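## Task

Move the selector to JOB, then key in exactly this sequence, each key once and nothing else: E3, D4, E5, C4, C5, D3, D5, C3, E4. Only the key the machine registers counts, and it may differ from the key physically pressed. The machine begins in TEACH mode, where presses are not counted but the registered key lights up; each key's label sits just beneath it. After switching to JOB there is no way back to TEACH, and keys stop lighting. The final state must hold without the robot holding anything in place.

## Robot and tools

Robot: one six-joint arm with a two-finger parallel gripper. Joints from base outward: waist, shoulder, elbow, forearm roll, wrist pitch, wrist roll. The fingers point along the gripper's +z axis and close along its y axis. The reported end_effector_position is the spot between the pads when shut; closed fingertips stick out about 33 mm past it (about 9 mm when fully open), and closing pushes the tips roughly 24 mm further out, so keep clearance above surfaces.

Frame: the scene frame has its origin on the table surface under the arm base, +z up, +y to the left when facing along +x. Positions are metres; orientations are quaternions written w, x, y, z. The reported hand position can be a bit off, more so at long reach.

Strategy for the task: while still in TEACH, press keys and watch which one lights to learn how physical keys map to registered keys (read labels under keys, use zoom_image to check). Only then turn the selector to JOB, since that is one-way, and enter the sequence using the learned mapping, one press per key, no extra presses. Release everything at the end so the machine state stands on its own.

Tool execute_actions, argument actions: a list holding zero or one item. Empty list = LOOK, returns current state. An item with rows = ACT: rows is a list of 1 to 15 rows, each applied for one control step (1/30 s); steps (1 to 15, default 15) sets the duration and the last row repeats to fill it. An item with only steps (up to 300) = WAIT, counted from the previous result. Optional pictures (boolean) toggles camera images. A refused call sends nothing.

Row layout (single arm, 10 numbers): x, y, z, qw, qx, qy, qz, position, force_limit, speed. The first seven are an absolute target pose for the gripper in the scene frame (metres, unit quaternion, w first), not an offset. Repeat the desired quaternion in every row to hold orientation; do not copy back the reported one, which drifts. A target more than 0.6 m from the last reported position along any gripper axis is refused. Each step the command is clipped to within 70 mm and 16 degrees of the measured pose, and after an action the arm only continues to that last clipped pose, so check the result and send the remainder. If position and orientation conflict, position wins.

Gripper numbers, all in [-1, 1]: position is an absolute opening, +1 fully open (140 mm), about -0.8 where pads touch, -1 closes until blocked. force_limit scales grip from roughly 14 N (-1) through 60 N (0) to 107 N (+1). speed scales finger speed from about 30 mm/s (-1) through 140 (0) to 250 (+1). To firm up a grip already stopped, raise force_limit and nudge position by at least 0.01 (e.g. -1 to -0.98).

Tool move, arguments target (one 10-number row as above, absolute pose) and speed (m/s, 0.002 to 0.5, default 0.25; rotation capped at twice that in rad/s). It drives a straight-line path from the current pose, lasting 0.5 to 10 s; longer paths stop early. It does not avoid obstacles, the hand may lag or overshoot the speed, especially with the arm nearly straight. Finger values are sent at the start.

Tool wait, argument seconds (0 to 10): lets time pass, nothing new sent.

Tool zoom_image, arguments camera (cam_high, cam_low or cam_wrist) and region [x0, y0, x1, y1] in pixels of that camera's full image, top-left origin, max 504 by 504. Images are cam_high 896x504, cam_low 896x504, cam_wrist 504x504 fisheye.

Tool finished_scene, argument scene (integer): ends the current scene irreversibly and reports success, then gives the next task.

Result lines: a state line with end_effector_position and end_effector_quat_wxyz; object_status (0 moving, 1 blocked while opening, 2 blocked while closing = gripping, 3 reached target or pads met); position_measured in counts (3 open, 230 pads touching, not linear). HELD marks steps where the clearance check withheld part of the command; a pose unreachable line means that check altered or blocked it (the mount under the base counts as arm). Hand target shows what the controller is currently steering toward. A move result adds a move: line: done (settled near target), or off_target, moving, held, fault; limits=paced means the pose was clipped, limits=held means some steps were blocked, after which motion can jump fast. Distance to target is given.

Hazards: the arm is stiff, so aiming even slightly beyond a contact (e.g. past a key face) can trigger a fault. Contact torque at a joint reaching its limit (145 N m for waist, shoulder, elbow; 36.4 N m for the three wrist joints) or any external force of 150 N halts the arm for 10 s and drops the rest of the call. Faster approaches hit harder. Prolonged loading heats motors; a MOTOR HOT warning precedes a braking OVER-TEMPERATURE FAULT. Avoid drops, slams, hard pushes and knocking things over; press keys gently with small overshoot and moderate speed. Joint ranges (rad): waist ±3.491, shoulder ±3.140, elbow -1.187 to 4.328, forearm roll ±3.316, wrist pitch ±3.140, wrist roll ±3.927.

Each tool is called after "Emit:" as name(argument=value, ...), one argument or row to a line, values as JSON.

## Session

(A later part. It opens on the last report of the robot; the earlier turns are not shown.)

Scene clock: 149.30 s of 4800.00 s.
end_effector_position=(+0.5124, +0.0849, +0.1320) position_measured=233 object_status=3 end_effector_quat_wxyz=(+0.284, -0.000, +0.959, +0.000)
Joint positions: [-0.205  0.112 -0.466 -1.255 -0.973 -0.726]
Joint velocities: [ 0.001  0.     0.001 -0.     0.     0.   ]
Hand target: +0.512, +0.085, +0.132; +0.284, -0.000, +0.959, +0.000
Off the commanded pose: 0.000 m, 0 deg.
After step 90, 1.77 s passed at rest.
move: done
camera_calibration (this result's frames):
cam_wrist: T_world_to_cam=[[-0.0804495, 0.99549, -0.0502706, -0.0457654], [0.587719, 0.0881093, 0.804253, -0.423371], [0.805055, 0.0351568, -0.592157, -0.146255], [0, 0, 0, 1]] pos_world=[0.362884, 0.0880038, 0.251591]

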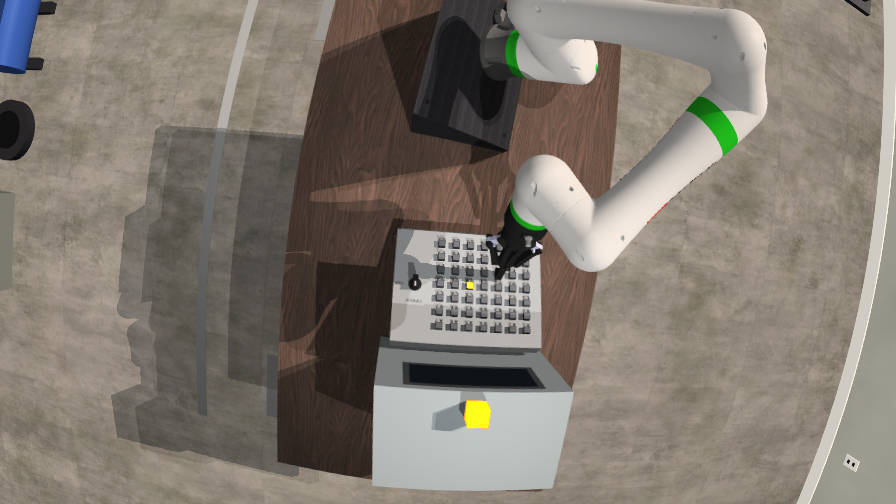

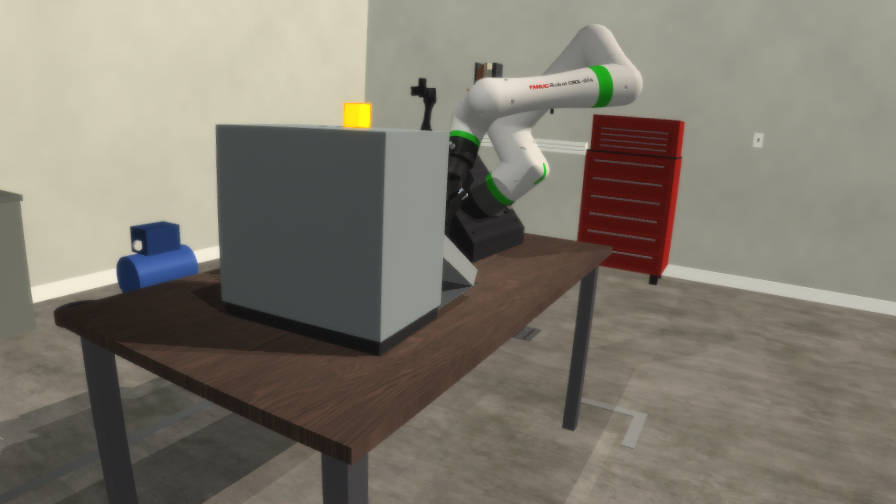

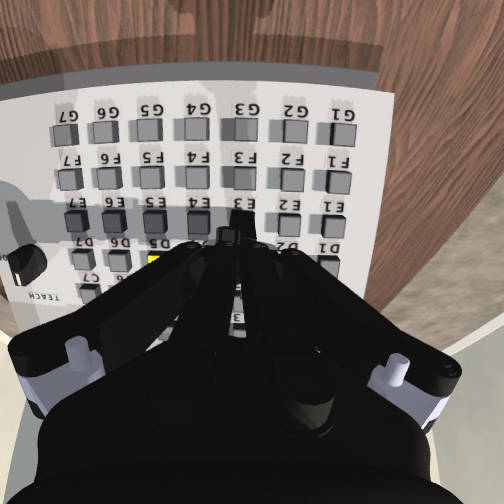

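Emit:
move(
  target=[0.5130,0.0849,0.1310,0.284,0,0.959,0,-1,0,0.5],
  speed=0.005,
)

Scene clock: 151.97 s of 4800.00 s.
end_effector_position=(+0.5130, +0.0849, +0.1310) position_measured=233 object_status=3 end_effector_quat_wxyz=(+0.284, -0.000, +0.959, -0.000)
Joint positions: [-0.203  0.114 -0.465 -1.256 -0.971 -0.725]
Joint velocities: [ 0.001  0.001  0.001 -0.001  0.001  0.   ]
Hand target: +0.513, +0.085, +0.131; +0.284, -0.000, +0.959, +0.000
Off the commanded pose: 0.000 m, 0 deg.
move: done
camera_calibration (this result's frames):
cam_wrist: T_world_to_cam=[[-0.0805221, 0.995482, -0.050317, -0.0457363], [0.587703, 0.0881892, 0.804256, -0.422948], [0.80506, 0.035189, -0.592149, -0.147316], [0, 0, 0, 1]] pos_world=[0.363483, 0.088013, 0.250624]

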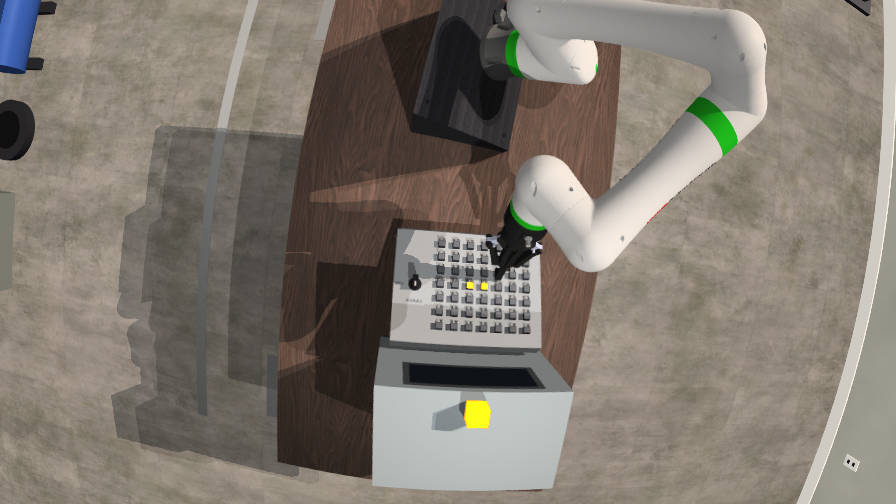

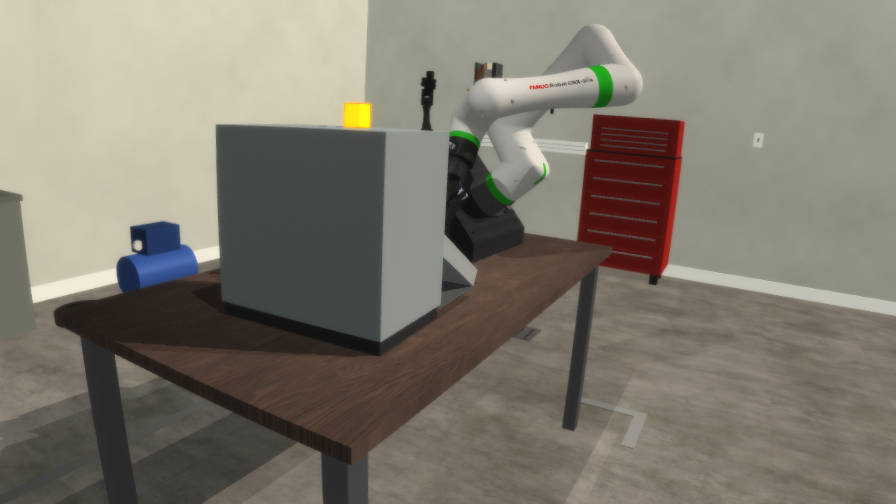

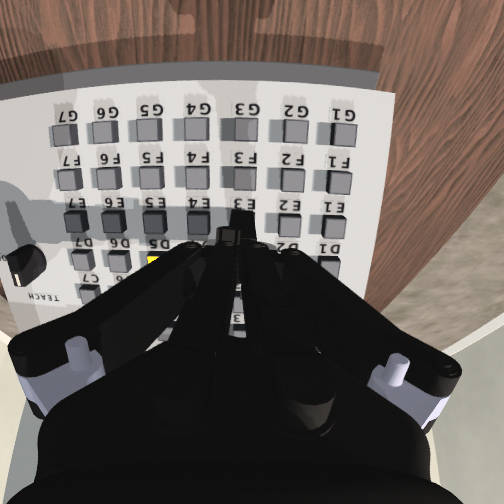

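Emit:
move(
  target=[0.5089,0.0849,0.1374,0.284,0,0.959,0,-1,0,0.5],
  speed=0.03,
)

Emit:
move(
  target=[0.5069,0.1186,0.1374,0.284,0,0.959,0,-1,0,0.5],
  speed=0.08,
)

Emit:
move(
  target=[0.5102,0.1186,0.1324,0.284,0,0.959,0,-1,0,0.5],
  speed=0.01,
)

Emit:
move(
  target=[0.5106,0.1186,0.1317,0.284,0,0.959,0,-1,0,0.5],
  speed=0.005,
)

Scene clock: 170.50 s of 4800.00 s.
end_effector_position=(+0.5089, +0.0849, +0.1373) position_measured=233 object_status=3 end_effector_quat_wxyz=(+0.284, +0.000, +0.959, -0.000)
Joint positions: [-0.216  0.1   -0.469 -1.245 -0.985 -0.732]
Joint velocities: [-0.002 -0.002  0.002  0.002 -0.001  0.002]
Hand target: +0.509, +0.085, +0.137; +0.284, +0.000, +0.959, -0.000
Off the commanded pose: 0.000 m, 0 deg.
After step 90, 14.83 s passed at rest.
move: done
camera_calibration (this result's frames):
cam_wrist: T_world_to_cam=[[-0.0804127, 0.995492, -0.0502883, -0.0457872], [0.587714, 0.0881016, 0.804258, -0.425618], [0.805063, 0.0351174, -0.592149, -0.140286], [0, 0, 0, 1]] pos_world=[0.359399, 0.0880049, 0.256933]

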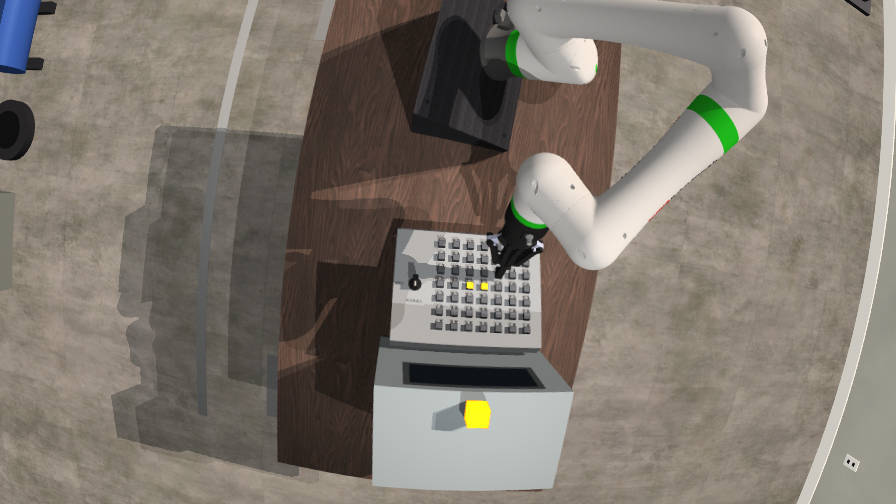

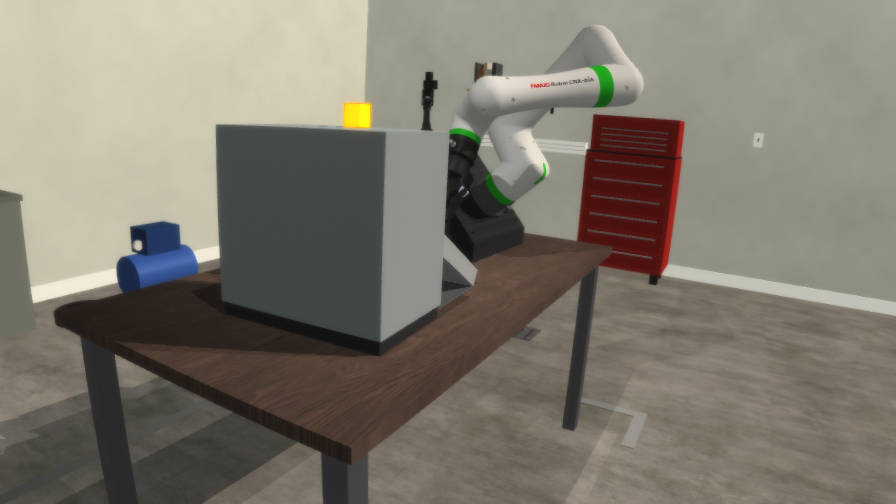

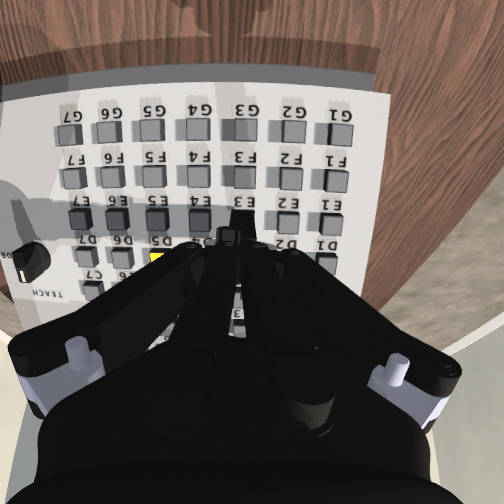

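Scene clock: 171.30 s of 4800.00 s.
end_effector_position=(+0.5070, +0.1186, +0.1374) position_measured=233 object_status=3 end_effector_quat_wxyz=(+0.284, -0.000, +0.959, +0.000)
Joint positions: [-0.147  0.011 -0.486 -1.22  -0.952 -0.839]
Joint velocities: [ 0.002 -0.003 -0.001  0.001  0.002 -0.004]
Hand target: +0.507, +0.119, +0.137; +0.284, -0.000, +0.959, +0.000
Off the commanded pose: 0.000 m, 0 deg.
move: done
camera_calibration (this result's frames):
cam_wrist: T_world_to_cam=[[-0.0805536, 0.995491, -0.0500793, -0.0794562], [0.587394, 0.0880024, 0.804503, -0.427408], [0.805283, 0.0353893, -0.591834, -0.140068], [0, 0, 0, 1]] pos_world=[0.357451, 0.121668, 0.256975]

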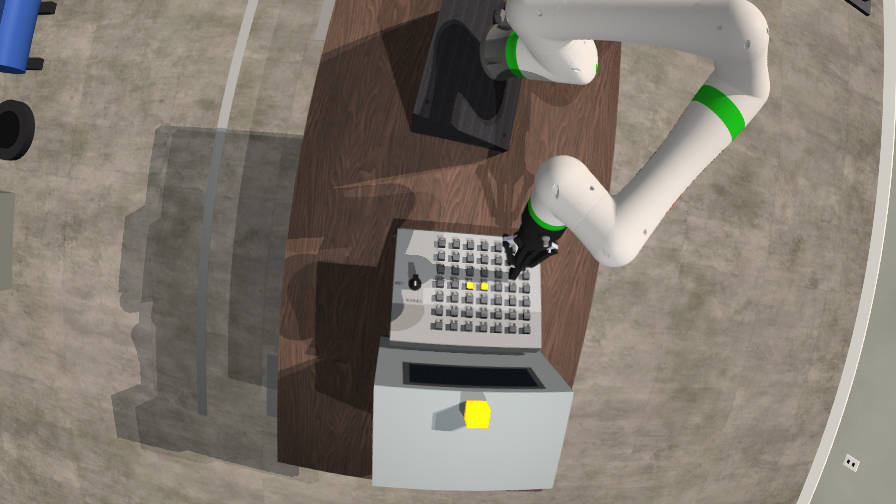

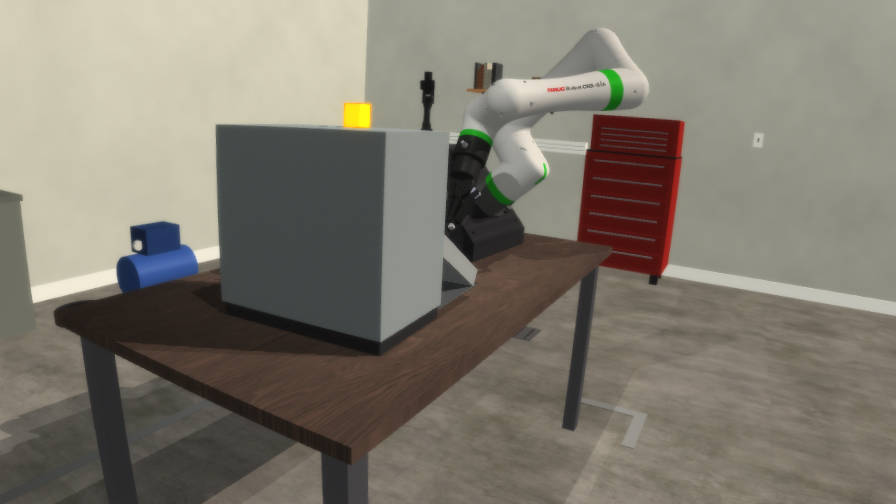

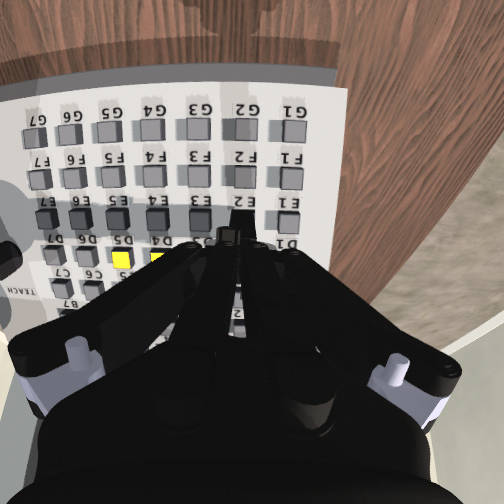

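Scene clock: 172.13 s of 4800.00 s.
end_effector_position=(+0.5102, +0.1186, +0.1324) position_measured=233 object_status=3 end_effector_quat_wxyz=(+0.284, -0.000, +0.959, +0.000)
Joint positions: [-0.136  0.022 -0.483 -1.228 -0.94  -0.834]
Joint velocities: [ 0.    -0.001  0.001 -0.001  0.001 -0.   ]
Hand target: +0.510, +0.119, +0.132; +0.284, -0.000, +0.959, +0.000
Off the commanded pose: 0.000 m, 0 deg.
move: done
camera_calibration (this result's frames):
cam_wrist: T_world_to_cam=[[-0.0804767, 0.995489, -0.0502555, -0.0794645], [0.587717, 0.0881133, 0.804254, -0.42539], [0.805054, 0.0351877, -0.592157, -0.145417], [0, 0, 0, 1]] pos_world=[0.360682, 0.121705, 0.252019]

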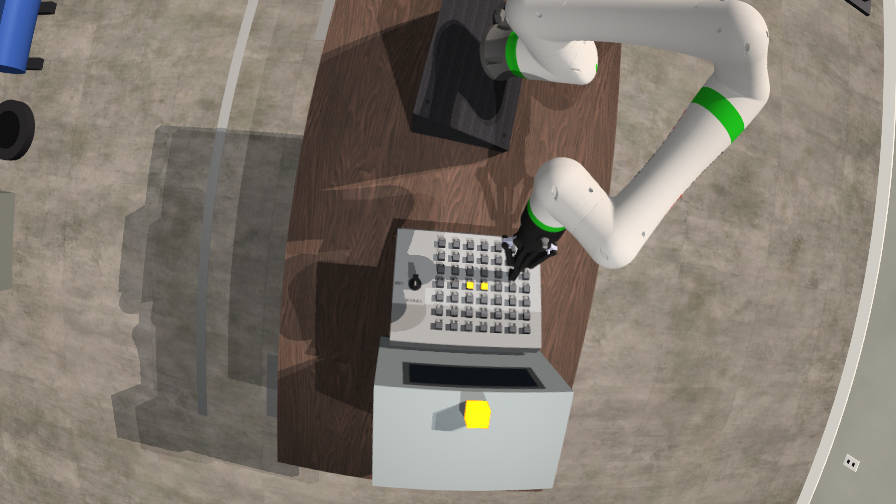

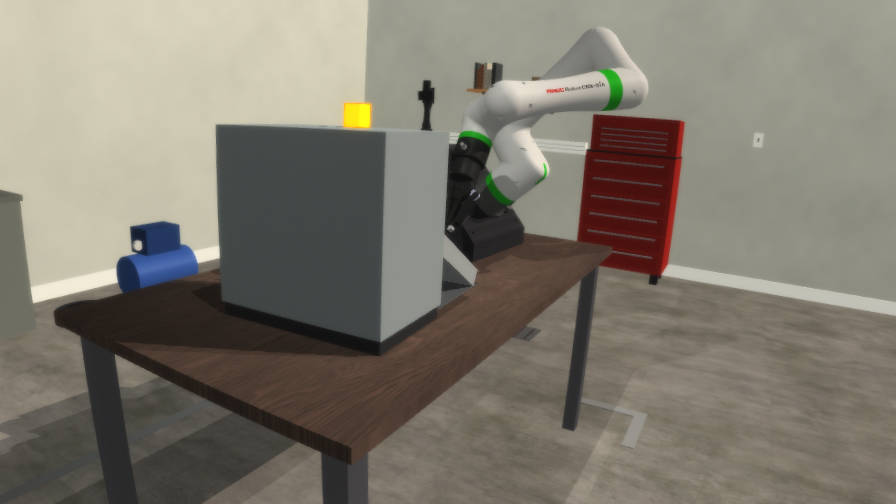

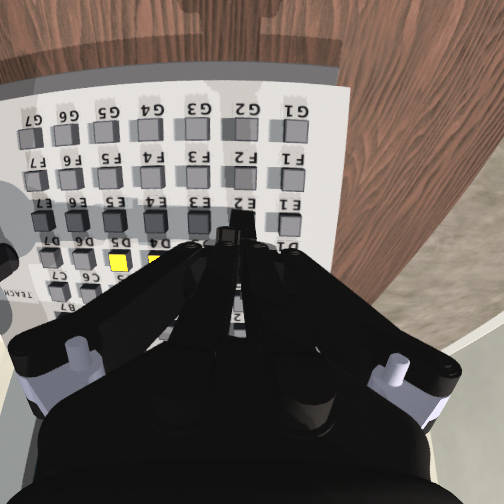

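Scene clock: 172.83 s of 4800.00 s.
end_effector_position=(+0.5106, +0.1186, +0.1317) position_measured=233 object_status=3 end_effector_quat_wxyz=(+0.284, -0.000, +0.959, +0.000)
Joint positions: [-0.134  0.023 -0.483 -1.229 -0.939 -0.833]
Joint velocities: [ 0. -0. -0.  0.  0. -0.]
Hand target: +0.511, +0.119, +0.132; +0.284, -0.000, +0.959, +0.000
Off the commanded pose: 0.000 m, 0 deg.
move: done
camera_calibration (this result's frames):
cam_wrist: T_world_to_cam=[[-0.0804501, 0.99549, -0.0502748, -0.0794729], [0.58771, 0.0881127, 0.80426, -0.425043], [0.805062, 0.0351558, -0.592148, -0.146177], [0, 0, 0, 1]] pos_world=[0.361089, 0.121705, 0.251291]

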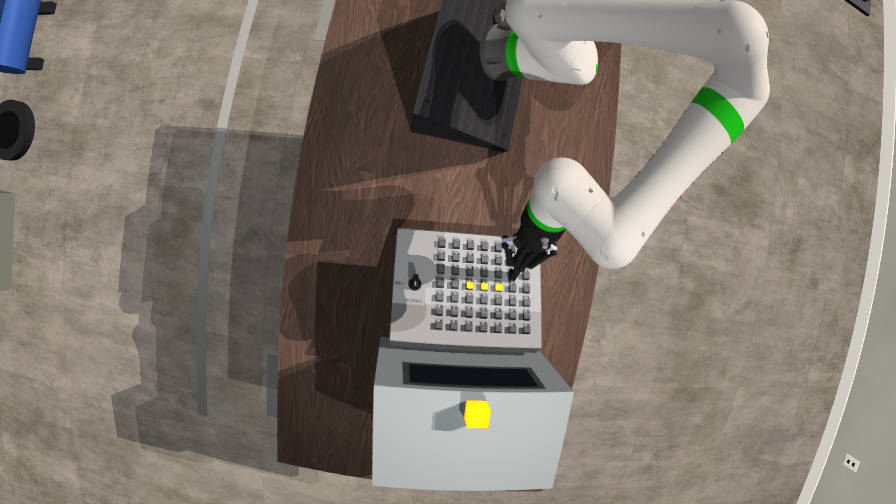

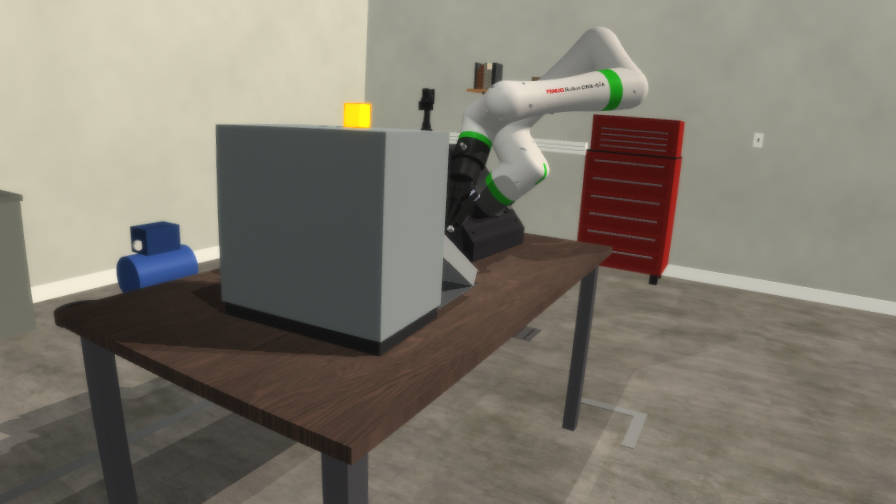

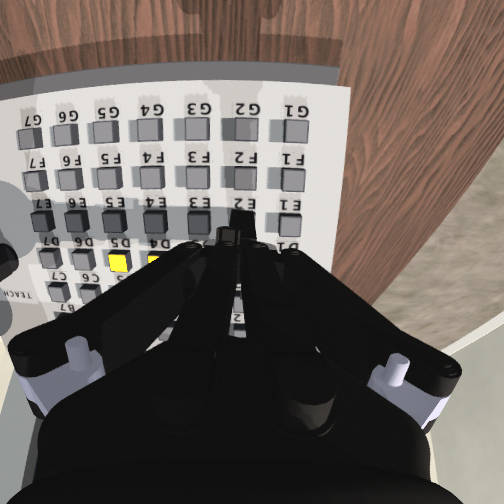

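Emit:
execute_actions(
  actions=[
    {"rows":[[0.5069,0.1186,0.1374,0.284,0,0.959,0,-1,0,0.5]],"steps":12},
  ],
  pictures=false,
)

Emit:
execute_actions(
  actions=[
    {"rows":[[0.500,0.1184,0.1340,0.284,0,0.959,0,-1,0,0.5],[0.494,0.1182,0.130,0.284,0,0.959,0,-1,0,0.5],[0.487,0.118,0.126,0.284,0,0.959,0,-1,0,0.5],[0.481,0.1178,0.122,0.284,0,0.959,0,-1,0,0.5],[0.4778,0.1176,0.1206,0.284,0,0.959,0,-1,0,0.5]],"steps":15},
  ],
  pictures=false,
)

Emit:
move(
  target=[0.4811,0.1176,0.1155,0.284,0,0.959,0,-1,0,0.5],
  speed=0.01,
)

Scene clock: 188.07 s of 4800.00 s.
end_effector_position=(+0.5069, +0.1186, +0.1374) position_measured=233 object_status=3 end_effector_quat_wxyz=(+0.284, +0.000, +0.959, -0.000)
Joint positions: [-0.146  0.01  -0.486 -1.22  -0.952 -0.84 ]
Joint velocities: [-0.    -0.001  0.003  0.001 -0.001 -0.001]
Hand target: +0.507, +0.119, +0.137; +0.284, +0.000, +0.959, -0.000
Off the commanded pose: 0.000 m, 0 deg.
Steps of this call (steps 1 to 90: nothing new was sent; then 11.83 s passed at rest; steps 91 to 102: all 12 steps of this action). Readings (end_effector_position | what the end effector reports):
91: (+0.5106, +0.1186, +0.1317) | position_measured=233 object_status=3
92: (+0.5099, +0.1188, +0.1330) | position_measured=233 object_status=3
94: (+0.5080, +0.1187, +0.1360) | position_measured=233 object_status=3
98: (+0.5070, +0.1186, +0.1372) | position_measured=233 object_status=3
102: the state above

Scene clock: 188.57 s of 4800.00 s.
end_effector_position=(+0.4778, +0.1176, +0.1205) position_measured=233 object_status=3 end_effector_quat_wxyz=(+0.284, -0.000, +0.959, -0.000)
Joint positions: [-0.144 -0.034 -0.568 -1.246 -0.937 -0.797]
Joint velocities: [-0.002 -0.001 -0.005 -0.001  0.     0.002]
Hand target: +0.478, +0.118, +0.121; +0.284, -0.000, +0.959, -0.000
Off the commanded pose: 0.000 m, 0 deg.
Steps of this call (steps 1 to 15: all 15 steps of this action). Readings (end_effector_position | what the end effector reports):
1: (+0.5067, +0.1186, +0.1373) | position_measured=233 object_status=3
2: (+0.5049, +0.1183, +0.1364) | position_measured=233 object_status=3
4: (+0.4978, +0.1179, +0.1324) | position_measured=233 object_status=3
8: (+0.4814, +0.1174, +0.1222) | position_measured=233 object_status=3
15: the state above

Scene clock: 189.63 s of 4800.00 s.
end_effector_position=(+0.4811, +0.1176, +0.1155) position_measured=233 object_status=3 end_effector_quat_wxyz=(+0.284, -0.000, +0.959, +0.000)
Joint positions: [-0.133 -0.021 -0.565 -1.256 -0.925 -0.789]
Joint velocities: [ 0.001  0.001  0.001 -0.002  0.001 -0.   ]
Hand target: +0.481, +0.118, +0.116; +0.284, -0.000, +0.959, +0.000
Off the commanded pose: 0.000 m, 0 deg.
move: done
camera_calibration (this result's frames):
cam_wrist: T_world_to_cam=[[-0.0804697, 0.995489, -0.0502604, -0.0816602], [0.587729, 0.0881135, 0.804245, -0.394606], [0.805046, 0.0351779, -0.592168, -0.131953], [0, 0, 0, 1]] pos_world=[0.331578, 0.120704, 0.235117]

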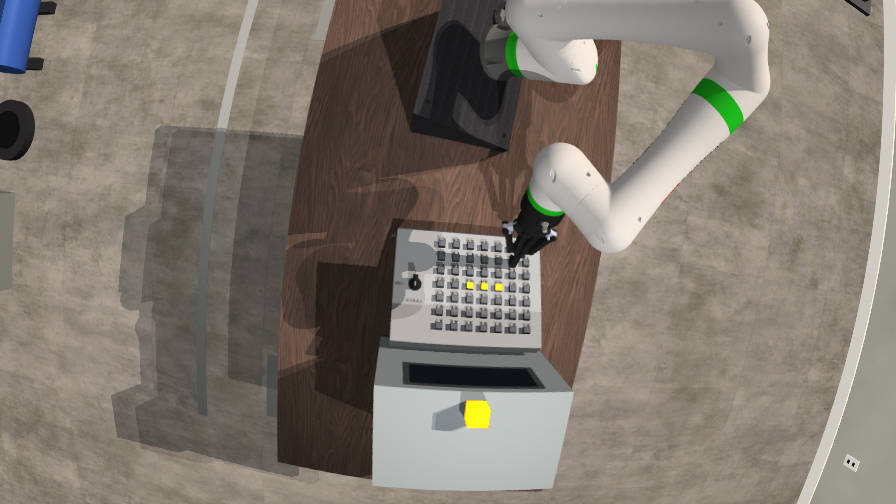

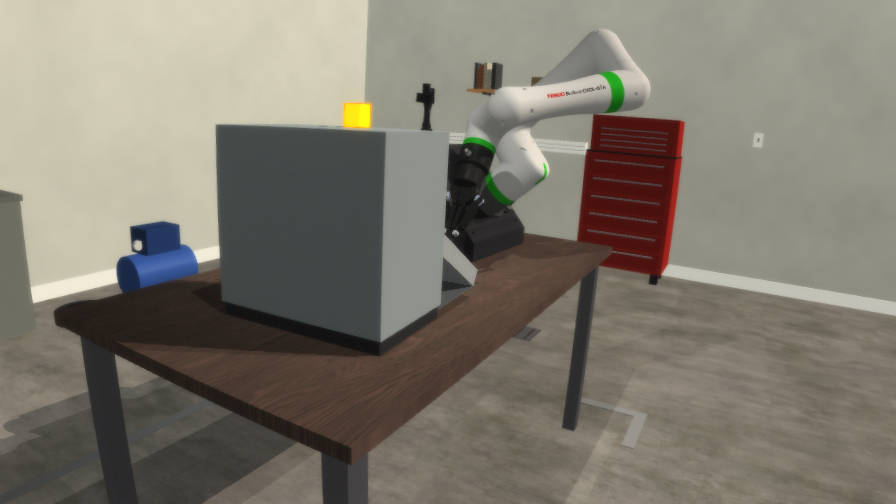

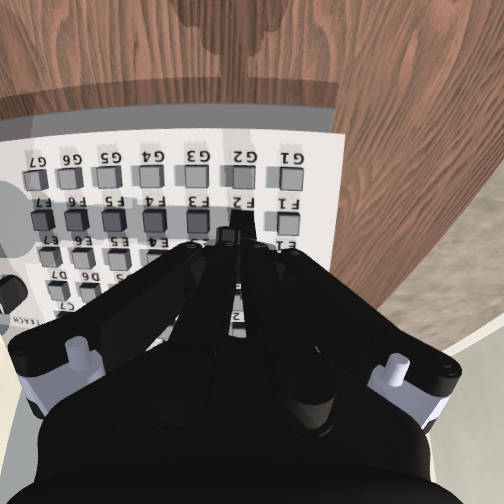

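Emit:
move(
  target=[0.4815,0.1176,0.1148,0.284,0,0.959,0,-1,0,0.5],
  speed=0.005,
)

Emit:
move(
  target=[0.4820,0.1176,0.1142,0.284,0,0.959,0,-1,0,0.5],
  speed=0.005,
)

Scene clock: 194.30 s of 4800.00 s.
end_effector_position=(+0.4815, +0.1176, +0.1148) position_measured=233 object_status=3 end_effector_quat_wxyz=(+0.284, -0.000, +0.959, +0.000)
Joint positions: [-0.131 -0.02  -0.565 -1.258 -0.924 -0.788]
Joint velocities: [ 0.001 -0.001  0.002  0.001 -0.     0.001]
Hand target: +0.482, +0.118, +0.115; +0.284, -0.000, +0.959, +0.000
Off the commanded pose: 0.000 m, 0 deg.
After step 90, 0.97 s passed at rest.
move: done
camera_calibration (this result's frames):
cam_wrist: T_world_to_cam=[[-0.0804493, 0.99549, -0.0502755, -0.0816679], [0.58771, 0.0881128, 0.804259, -0.39426], [0.805062, 0.0351547, -0.592148, -0.132721], [0, 0, 0, 1]] pos_world=[0.331989, 0.120705, 0.234391]

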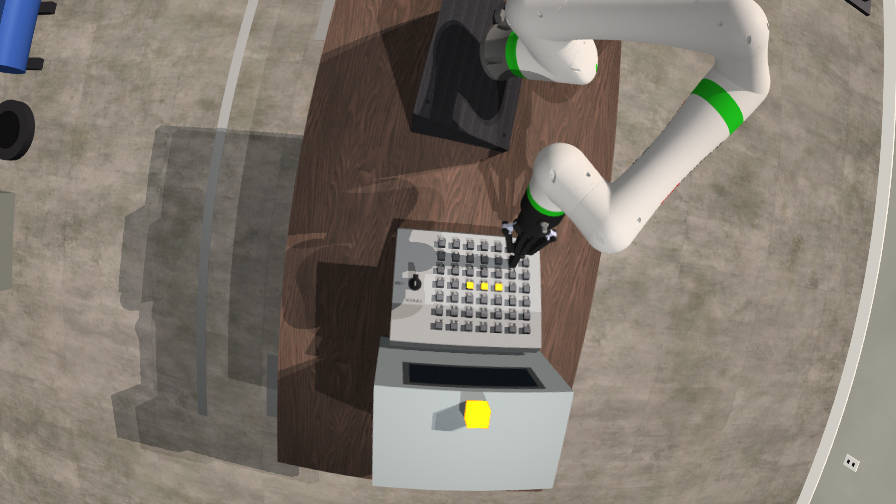

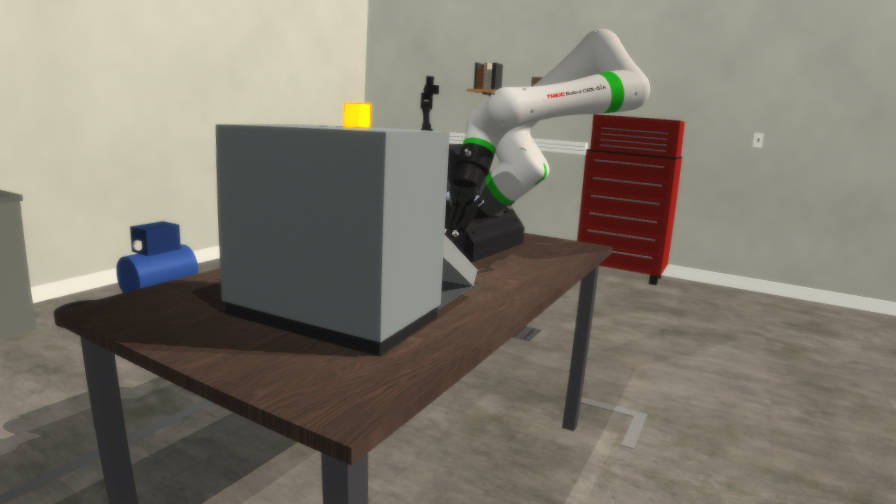

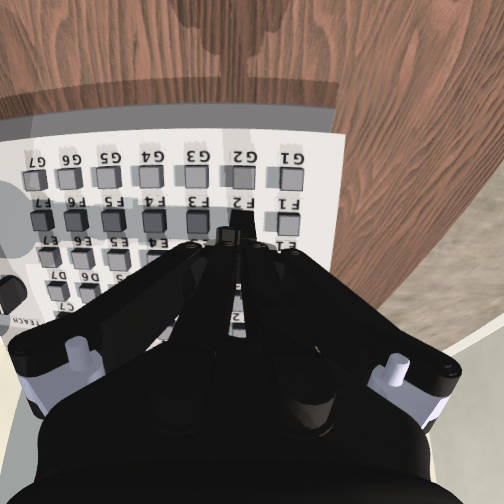

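Scene clock: 195.00 s of 4800.00 s.
end_effector_position=(+0.4820, +0.1176, +0.1142) position_measured=233 object_status=3 end_effector_quat_wxyz=(+0.284, -0.000, +0.959, -0.000)
Joint positions: [-0.13  -0.018 -0.564 -1.259 -0.922 -0.787]
Joint velocities: [ 0.001 -0.001 -0.001 -0.     0.     0.001]
Hand target: +0.482, +0.118, +0.114; +0.284, -0.000, +0.959, +0.000
Off the commanded pose: 0.000 m, 0 deg.
move: done
camera_calibration (this result's frames):
cam_wrist: T_world_to_cam=[[-0.0804446, 0.99549, -0.0502773, -0.0816569], [0.587718, 0.0881118, 0.804253, -0.394068], [0.805056, 0.035149, -0.592156, -0.133473], [0, 0, 0, 1]] pos_world=[0.332485, 0.120702, 0.233788]

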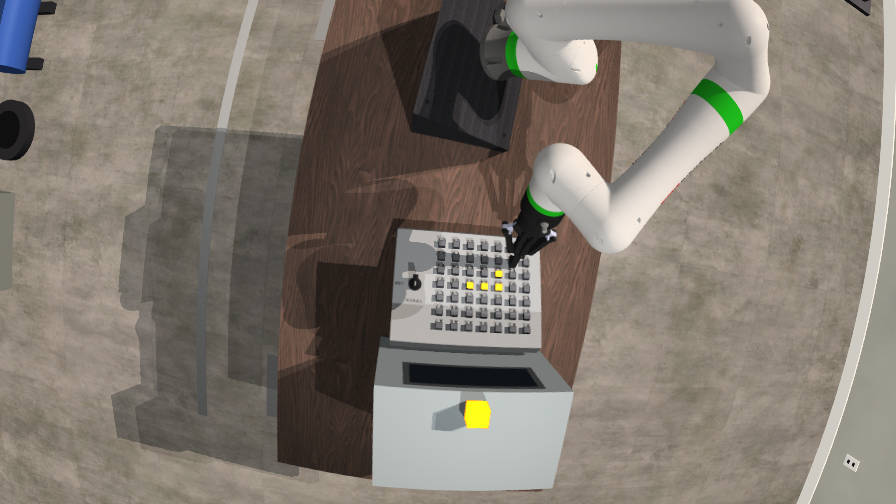

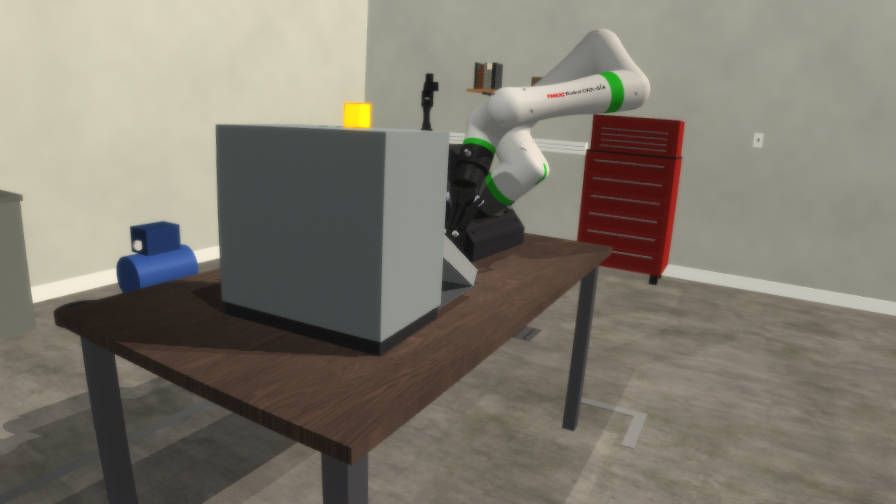

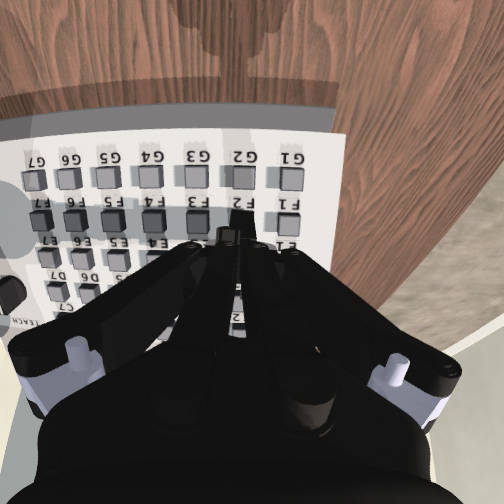

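Emit:
execute_actions(
  actions=[
    {"rows":[[0.4800,0.1176,0.1172,0.284,0,0.959,0,-1,0,0.5],[0.4784,0.1176,0.1197,0.284,0,0.959,0,-1,0,0.5],[0.4784,0.1176,0.1197,0.284,0,0.959,0,-1,0,0.5],[0.4784,0.1176,0.1197,0.284,0,0.959,0,-1,0,0.5],[0.4784,0.1176,0.1197,0.284,0,0.959,0,-1,0,0.5],[0.4788,0.111,0.1197,0.284,0,0.959,0,-1,0,0.5],[0.4792,0.104,0.1197,0.284,0,0.959,0,-1,0,0.5],[0.4796,0.097,0.1197,0.284,0,0.959,0,-1,0,0.5],[0.480,0.090,0.1197,0.284,0,0.959,0,-1,0,0.5],[0.4804,0.0839,0.1197,0.284,0,0.959,0,-1,0,0.5]],"steps":15},
  ],
  pictures=false,
)

Emit:
execute_actions(
  actions=[
    {"rows":[[0.4804,0.0839,0.1197,0.284,0,0.959,0,-1,0,0.5],[0.4809,0.0839,0.1189,0.284,0,0.959,0,-1,0,0.5],[0.4815,0.0839,0.1180,0.284,0,0.959,0,-1,0,0.5],[0.4820,0.0839,0.1172,0.284,0,0.959,0,-1,0,0.5],[0.4826,0.0839,0.1163,0.284,0,0.959,0,-1,0,0.5],[0.4831,0.0839,0.1155,0.284,0,0.959,0,-1,0,0.5],[0.4836,0.0839,0.1148,0.284,0,0.959,0,-1,0,0.5],[0.4839,0.0839,0.1143,0.284,0,0.959,0,-1,0,0.5],[0.4842,0.0839,0.1138,0.284,0,0.959,0,-1,0,0.5]],"steps":15},
  ],
)

Scene clock: 209.77 s of 4800.00 s.
end_effector_position=(+0.4798, +0.0856, +0.1198) position_measured=233 object_status=3 end_effector_quat_wxyz=(+0.284, +0.001, +0.959, -0.001)
Joint positions: [-0.214  0.059 -0.552 -1.271 -0.968 -0.687]
Joint velocities: [-0.102  0.151  0.039 -0.051 -0.066  0.18 ]
Hand target: +0.480, +0.084, +0.120; +0.284, +0.000, +0.959, -0.000
Off the commanded pose: 0.002 m, 0 deg.
Steps of this call (steps 1 to 90: nothing new was sent; then 11.27 s passed at rest; steps 91 to 105: all 15 steps of this action). Readings (end_effector_position | what the end effector reports):
91: (+0.4820, +0.1176, +0.1142) | position_measured=233 object_status=3
92: (+0.4817, +0.1179, +0.1151) | position_measured=233 object_status=3
94: (+0.4798, +0.1177, +0.1179) | position_measured=233 object_status=3
98: (+0.4786, +0.1129, +0.1198) | position_measured=233 object_status=3
105: the state above

Scene clock: 210.27 s of 4800.00 s.
end_effector_position=(+0.4841, +0.0839, +0.1139) position_measured=233 object_status=3 end_effector_quat_wxyz=(+0.284, -0.000, +0.959, +0.000)
Joint positions: [-0.207  0.081 -0.546 -1.286 -0.96  -0.668]
Joint velocities: [ 0.002  0.001 -0.001 -0.002  0.002  0.002]
Hand target: +0.484, +0.084, +0.114; +0.284, -0.000, +0.959, +0.000
Off the commanded pose: 0.000 m, 0 deg.
Steps of this call (steps 1 to 15: all 15 steps of this action). Readings (end_effector_position | what the end effector reports):
1: (+0.4800, +0.0847, +0.1197) | position_measured=233 object_status=3
2: (+0.4802, +0.0843, +0.1197) | position_measured=233 object_status=3
4: (+0.4809, +0.0840, +0.1190) | position_measured=233 object_status=3
8: (+0.4828, +0.0839, +0.1159) | position_measured=233 object_status=3
15: the state above
camera_calibration (this result's frames):
cam_wrist: T_world_to_cam=[[-0.0805442, 0.995482, -0.0502848, -0.0479262], [0.587773, 0.0881795, 0.804206, -0.39213], [0.805006, 0.0352181, -0.59222, -0.134183], [0, 0, 0, 1]] pos_world=[0.334642, 0.0870132, 0.233478]

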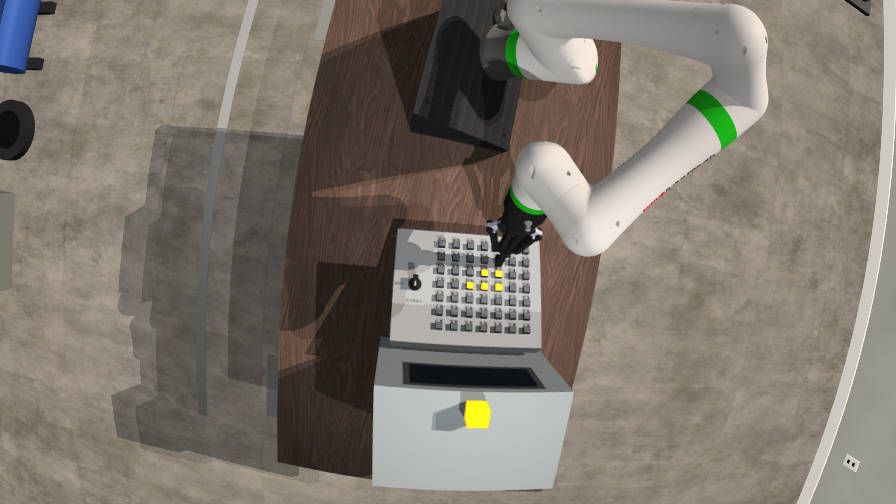

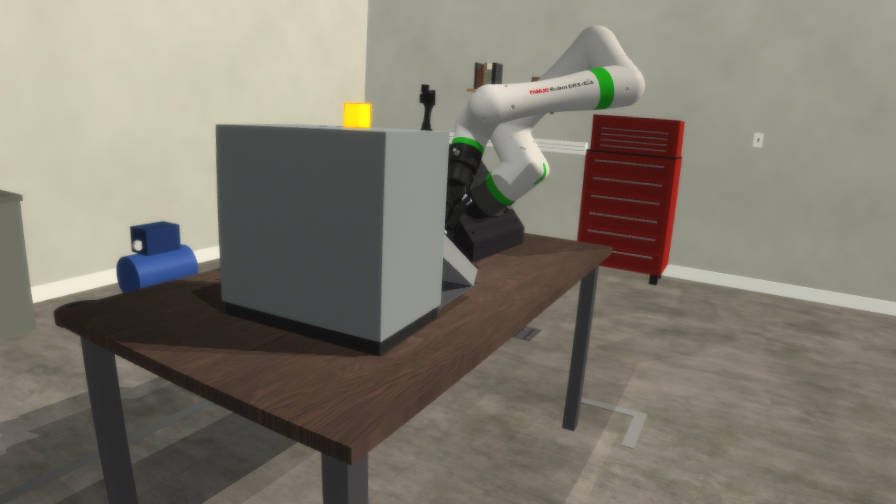

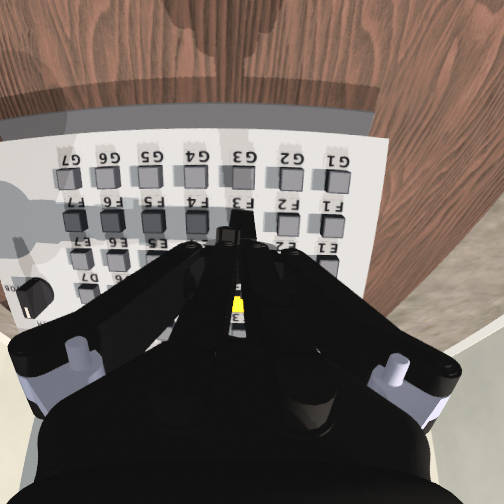

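Emit:
execute_actions(
  actions=[
    {"rows":[[0.4822,0.0839,0.1172,0.284,0,0.959,0,-1,0,0.5],[0.4804,0.0839,0.1197,0.284,0,0.959,0,-1,0,0.5],[0.4804,0.0839,0.1197,0.284,0,0.959,0,-1,0,0.5],[0.4804,0.0839,0.1197,0.284,0,0.959,0,-1,0,0.5],[0.4804,0.0839,0.1197,0.284,0,0.959,0,-1,0,0.5],[0.4808,0.077,0.1197,0.284,0,0.959,0,-1,0,0.5],[0.4812,0.070,0.1197,0.284,0,0.959,0,-1,0,0.5],[0.4816,0.063,0.1197,0.284,0,0.959,0,-1,0,0.5],[0.482,0.056,0.1197,0.284,0,0.959,0,-1,0,0.5],[0.4824,0.0502,0.1197,0.284,0,0.959,0,-1,0,0.5]],"steps":15},
  ],
  pictures=false,
)

Emit:
execute_actions(
  actions=[
    {"rows":[[0.4824,0.0502,0.1197,0.284,0,0.959,0,-1,0,0.5],[0.4829,0.0502,0.1189,0.284,0,0.959,0,-1,0,0.5],[0.4835,0.0502,0.1180,0.284,0,0.959,0,-1,0,0.5],[0.4840,0.0502,0.1172,0.284,0,0.959,0,-1,0,0.5],[0.4846,0.0502,0.1163,0.284,0,0.959,0,-1,0,0.5],[0.4851,0.0502,0.1155,0.284,0,0.959,0,-1,0,0.5],[0.4856,0.0502,0.1148,0.284,0,0.959,0,-1,0,0.5],[0.4859,0.0502,0.1143,0.284,0,0.959,0,-1,0,0.5],[0.4862,0.0502,0.1138,0.284,0,0.959,0,-1,0,0.5],[0.4864,0.0502,0.1135,0.284,0,0.959,0,-1,0,0.5]],"steps":15},
  ],
)

Scene clock: 222.47 s of 4800.00 s.
end_effector_position=(+0.4818, +0.0519, +0.1197) position_measured=233 object_status=3 end_effector_quat_wxyz=(+0.284, +0.001, +0.959, -0.001)
Joint positions: [-0.283  0.161 -0.526 -1.288 -1.    -0.58 ]
Joint velocities: [-0.085  0.146  0.047 -0.036 -0.053  0.15 ]
Hand target: +0.482, +0.050, +0.120; +0.284, +0.000, +0.959, -0.000
Off the commanded pose: 0.002 m, 0 deg.
Steps of this call (steps 1 to 90: nothing new was sent; then 8.70 s passed at rest; steps 91 to 105: all 15 steps of this action). Readings (end_effector_position | what the end effector reports):
91: (+0.4842, +0.0839, +0.1138) | position_measured=233 object_status=3
92: (+0.4839, +0.0841, +0.1147) | position_measured=233 object_status=3
94: (+0.4819, +0.0839, +0.1177) | position_measured=233 object_status=3
98: (+0.4807, +0.0793, +0.1198) | position_measured=233 object_status=3
105: the state above

Scene clock: 222.97 s of 4800.00 s.
end_effector_position=(+0.4863, +0.0502, +0.1136) position_measured=233 object_status=3 end_effector_quat_wxyz=(+0.284, -0.000, +0.959, +0.000)
Joint positions: [-0.274  0.182 -0.52  -1.304 -0.991 -0.563]
Joint velocities: [ 0.002  0.003  0.001 -0.003  0.003  0.002]
Hand target: +0.486, +0.050, +0.114; +0.284, -0.000, +0.959, +0.000
Off the commanded pose: 0.000 m, 0 deg.
Steps of this call (steps 1 to 15: all 15 steps of this action). Readings (end_effector_position | what the end effector reports):
1: (+0.4820, +0.0510, +0.1197) | position_measured=233 object_status=3
2: (+0.4822, +0.0506, +0.1197) | position_measured=233 object_status=3
4: (+0.4829, +0.0503, +0.1190) | position_measured=233 object_status=3
8: (+0.4848, +0.0502, +0.1159) | position_measured=233 object_status=3
15: the state above
camera_calibration (this result's frames):
cam_wrist: T_world_to_cam=[[-0.0806206, 0.995474, -0.0503087, -0.0141846], [0.587784, 0.0882446, 0.804191, -0.390242], [0.804991, 0.0352636, -0.592239, -0.134886], [0, 0, 0, 1]] pos_world=[0.336817, 0.0533138, 0.233231]

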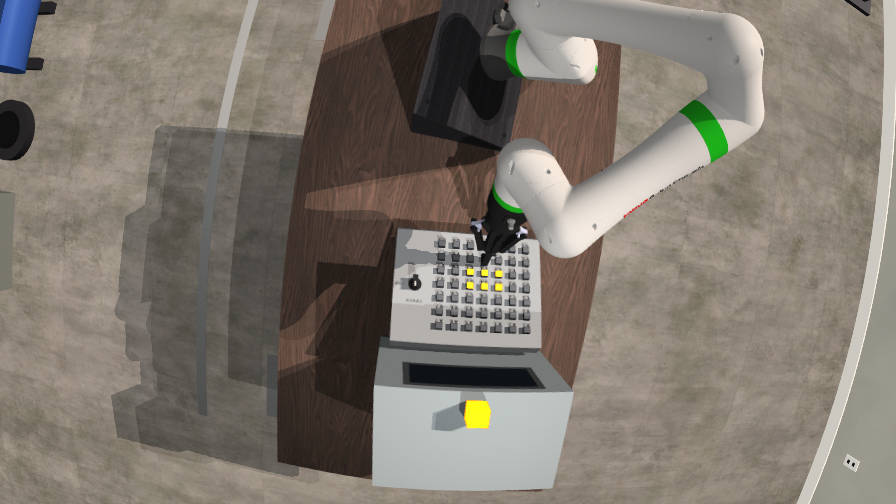

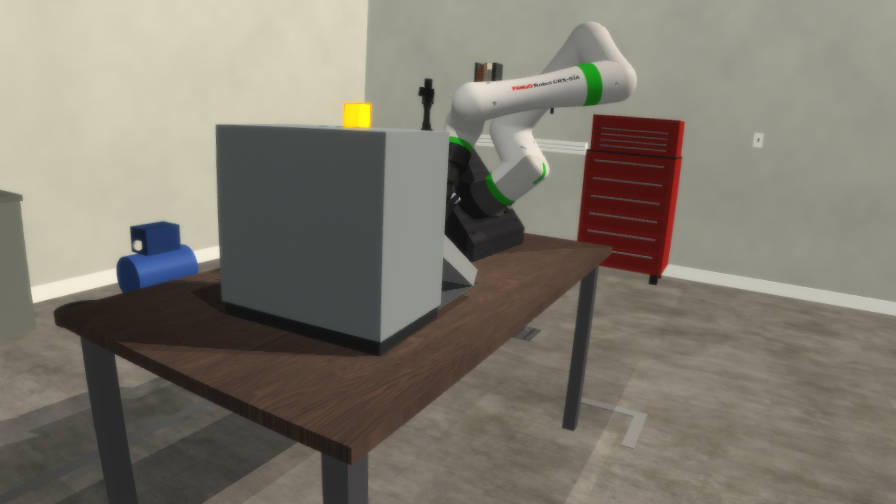

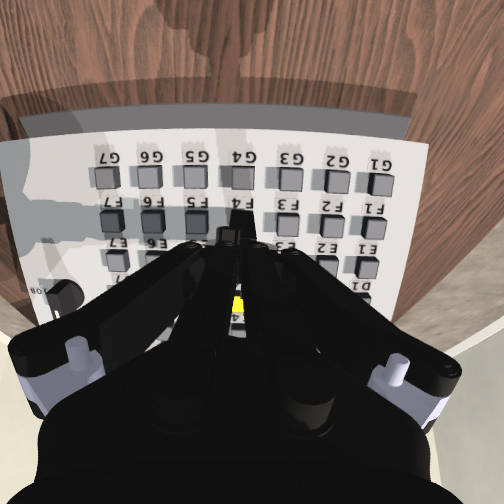

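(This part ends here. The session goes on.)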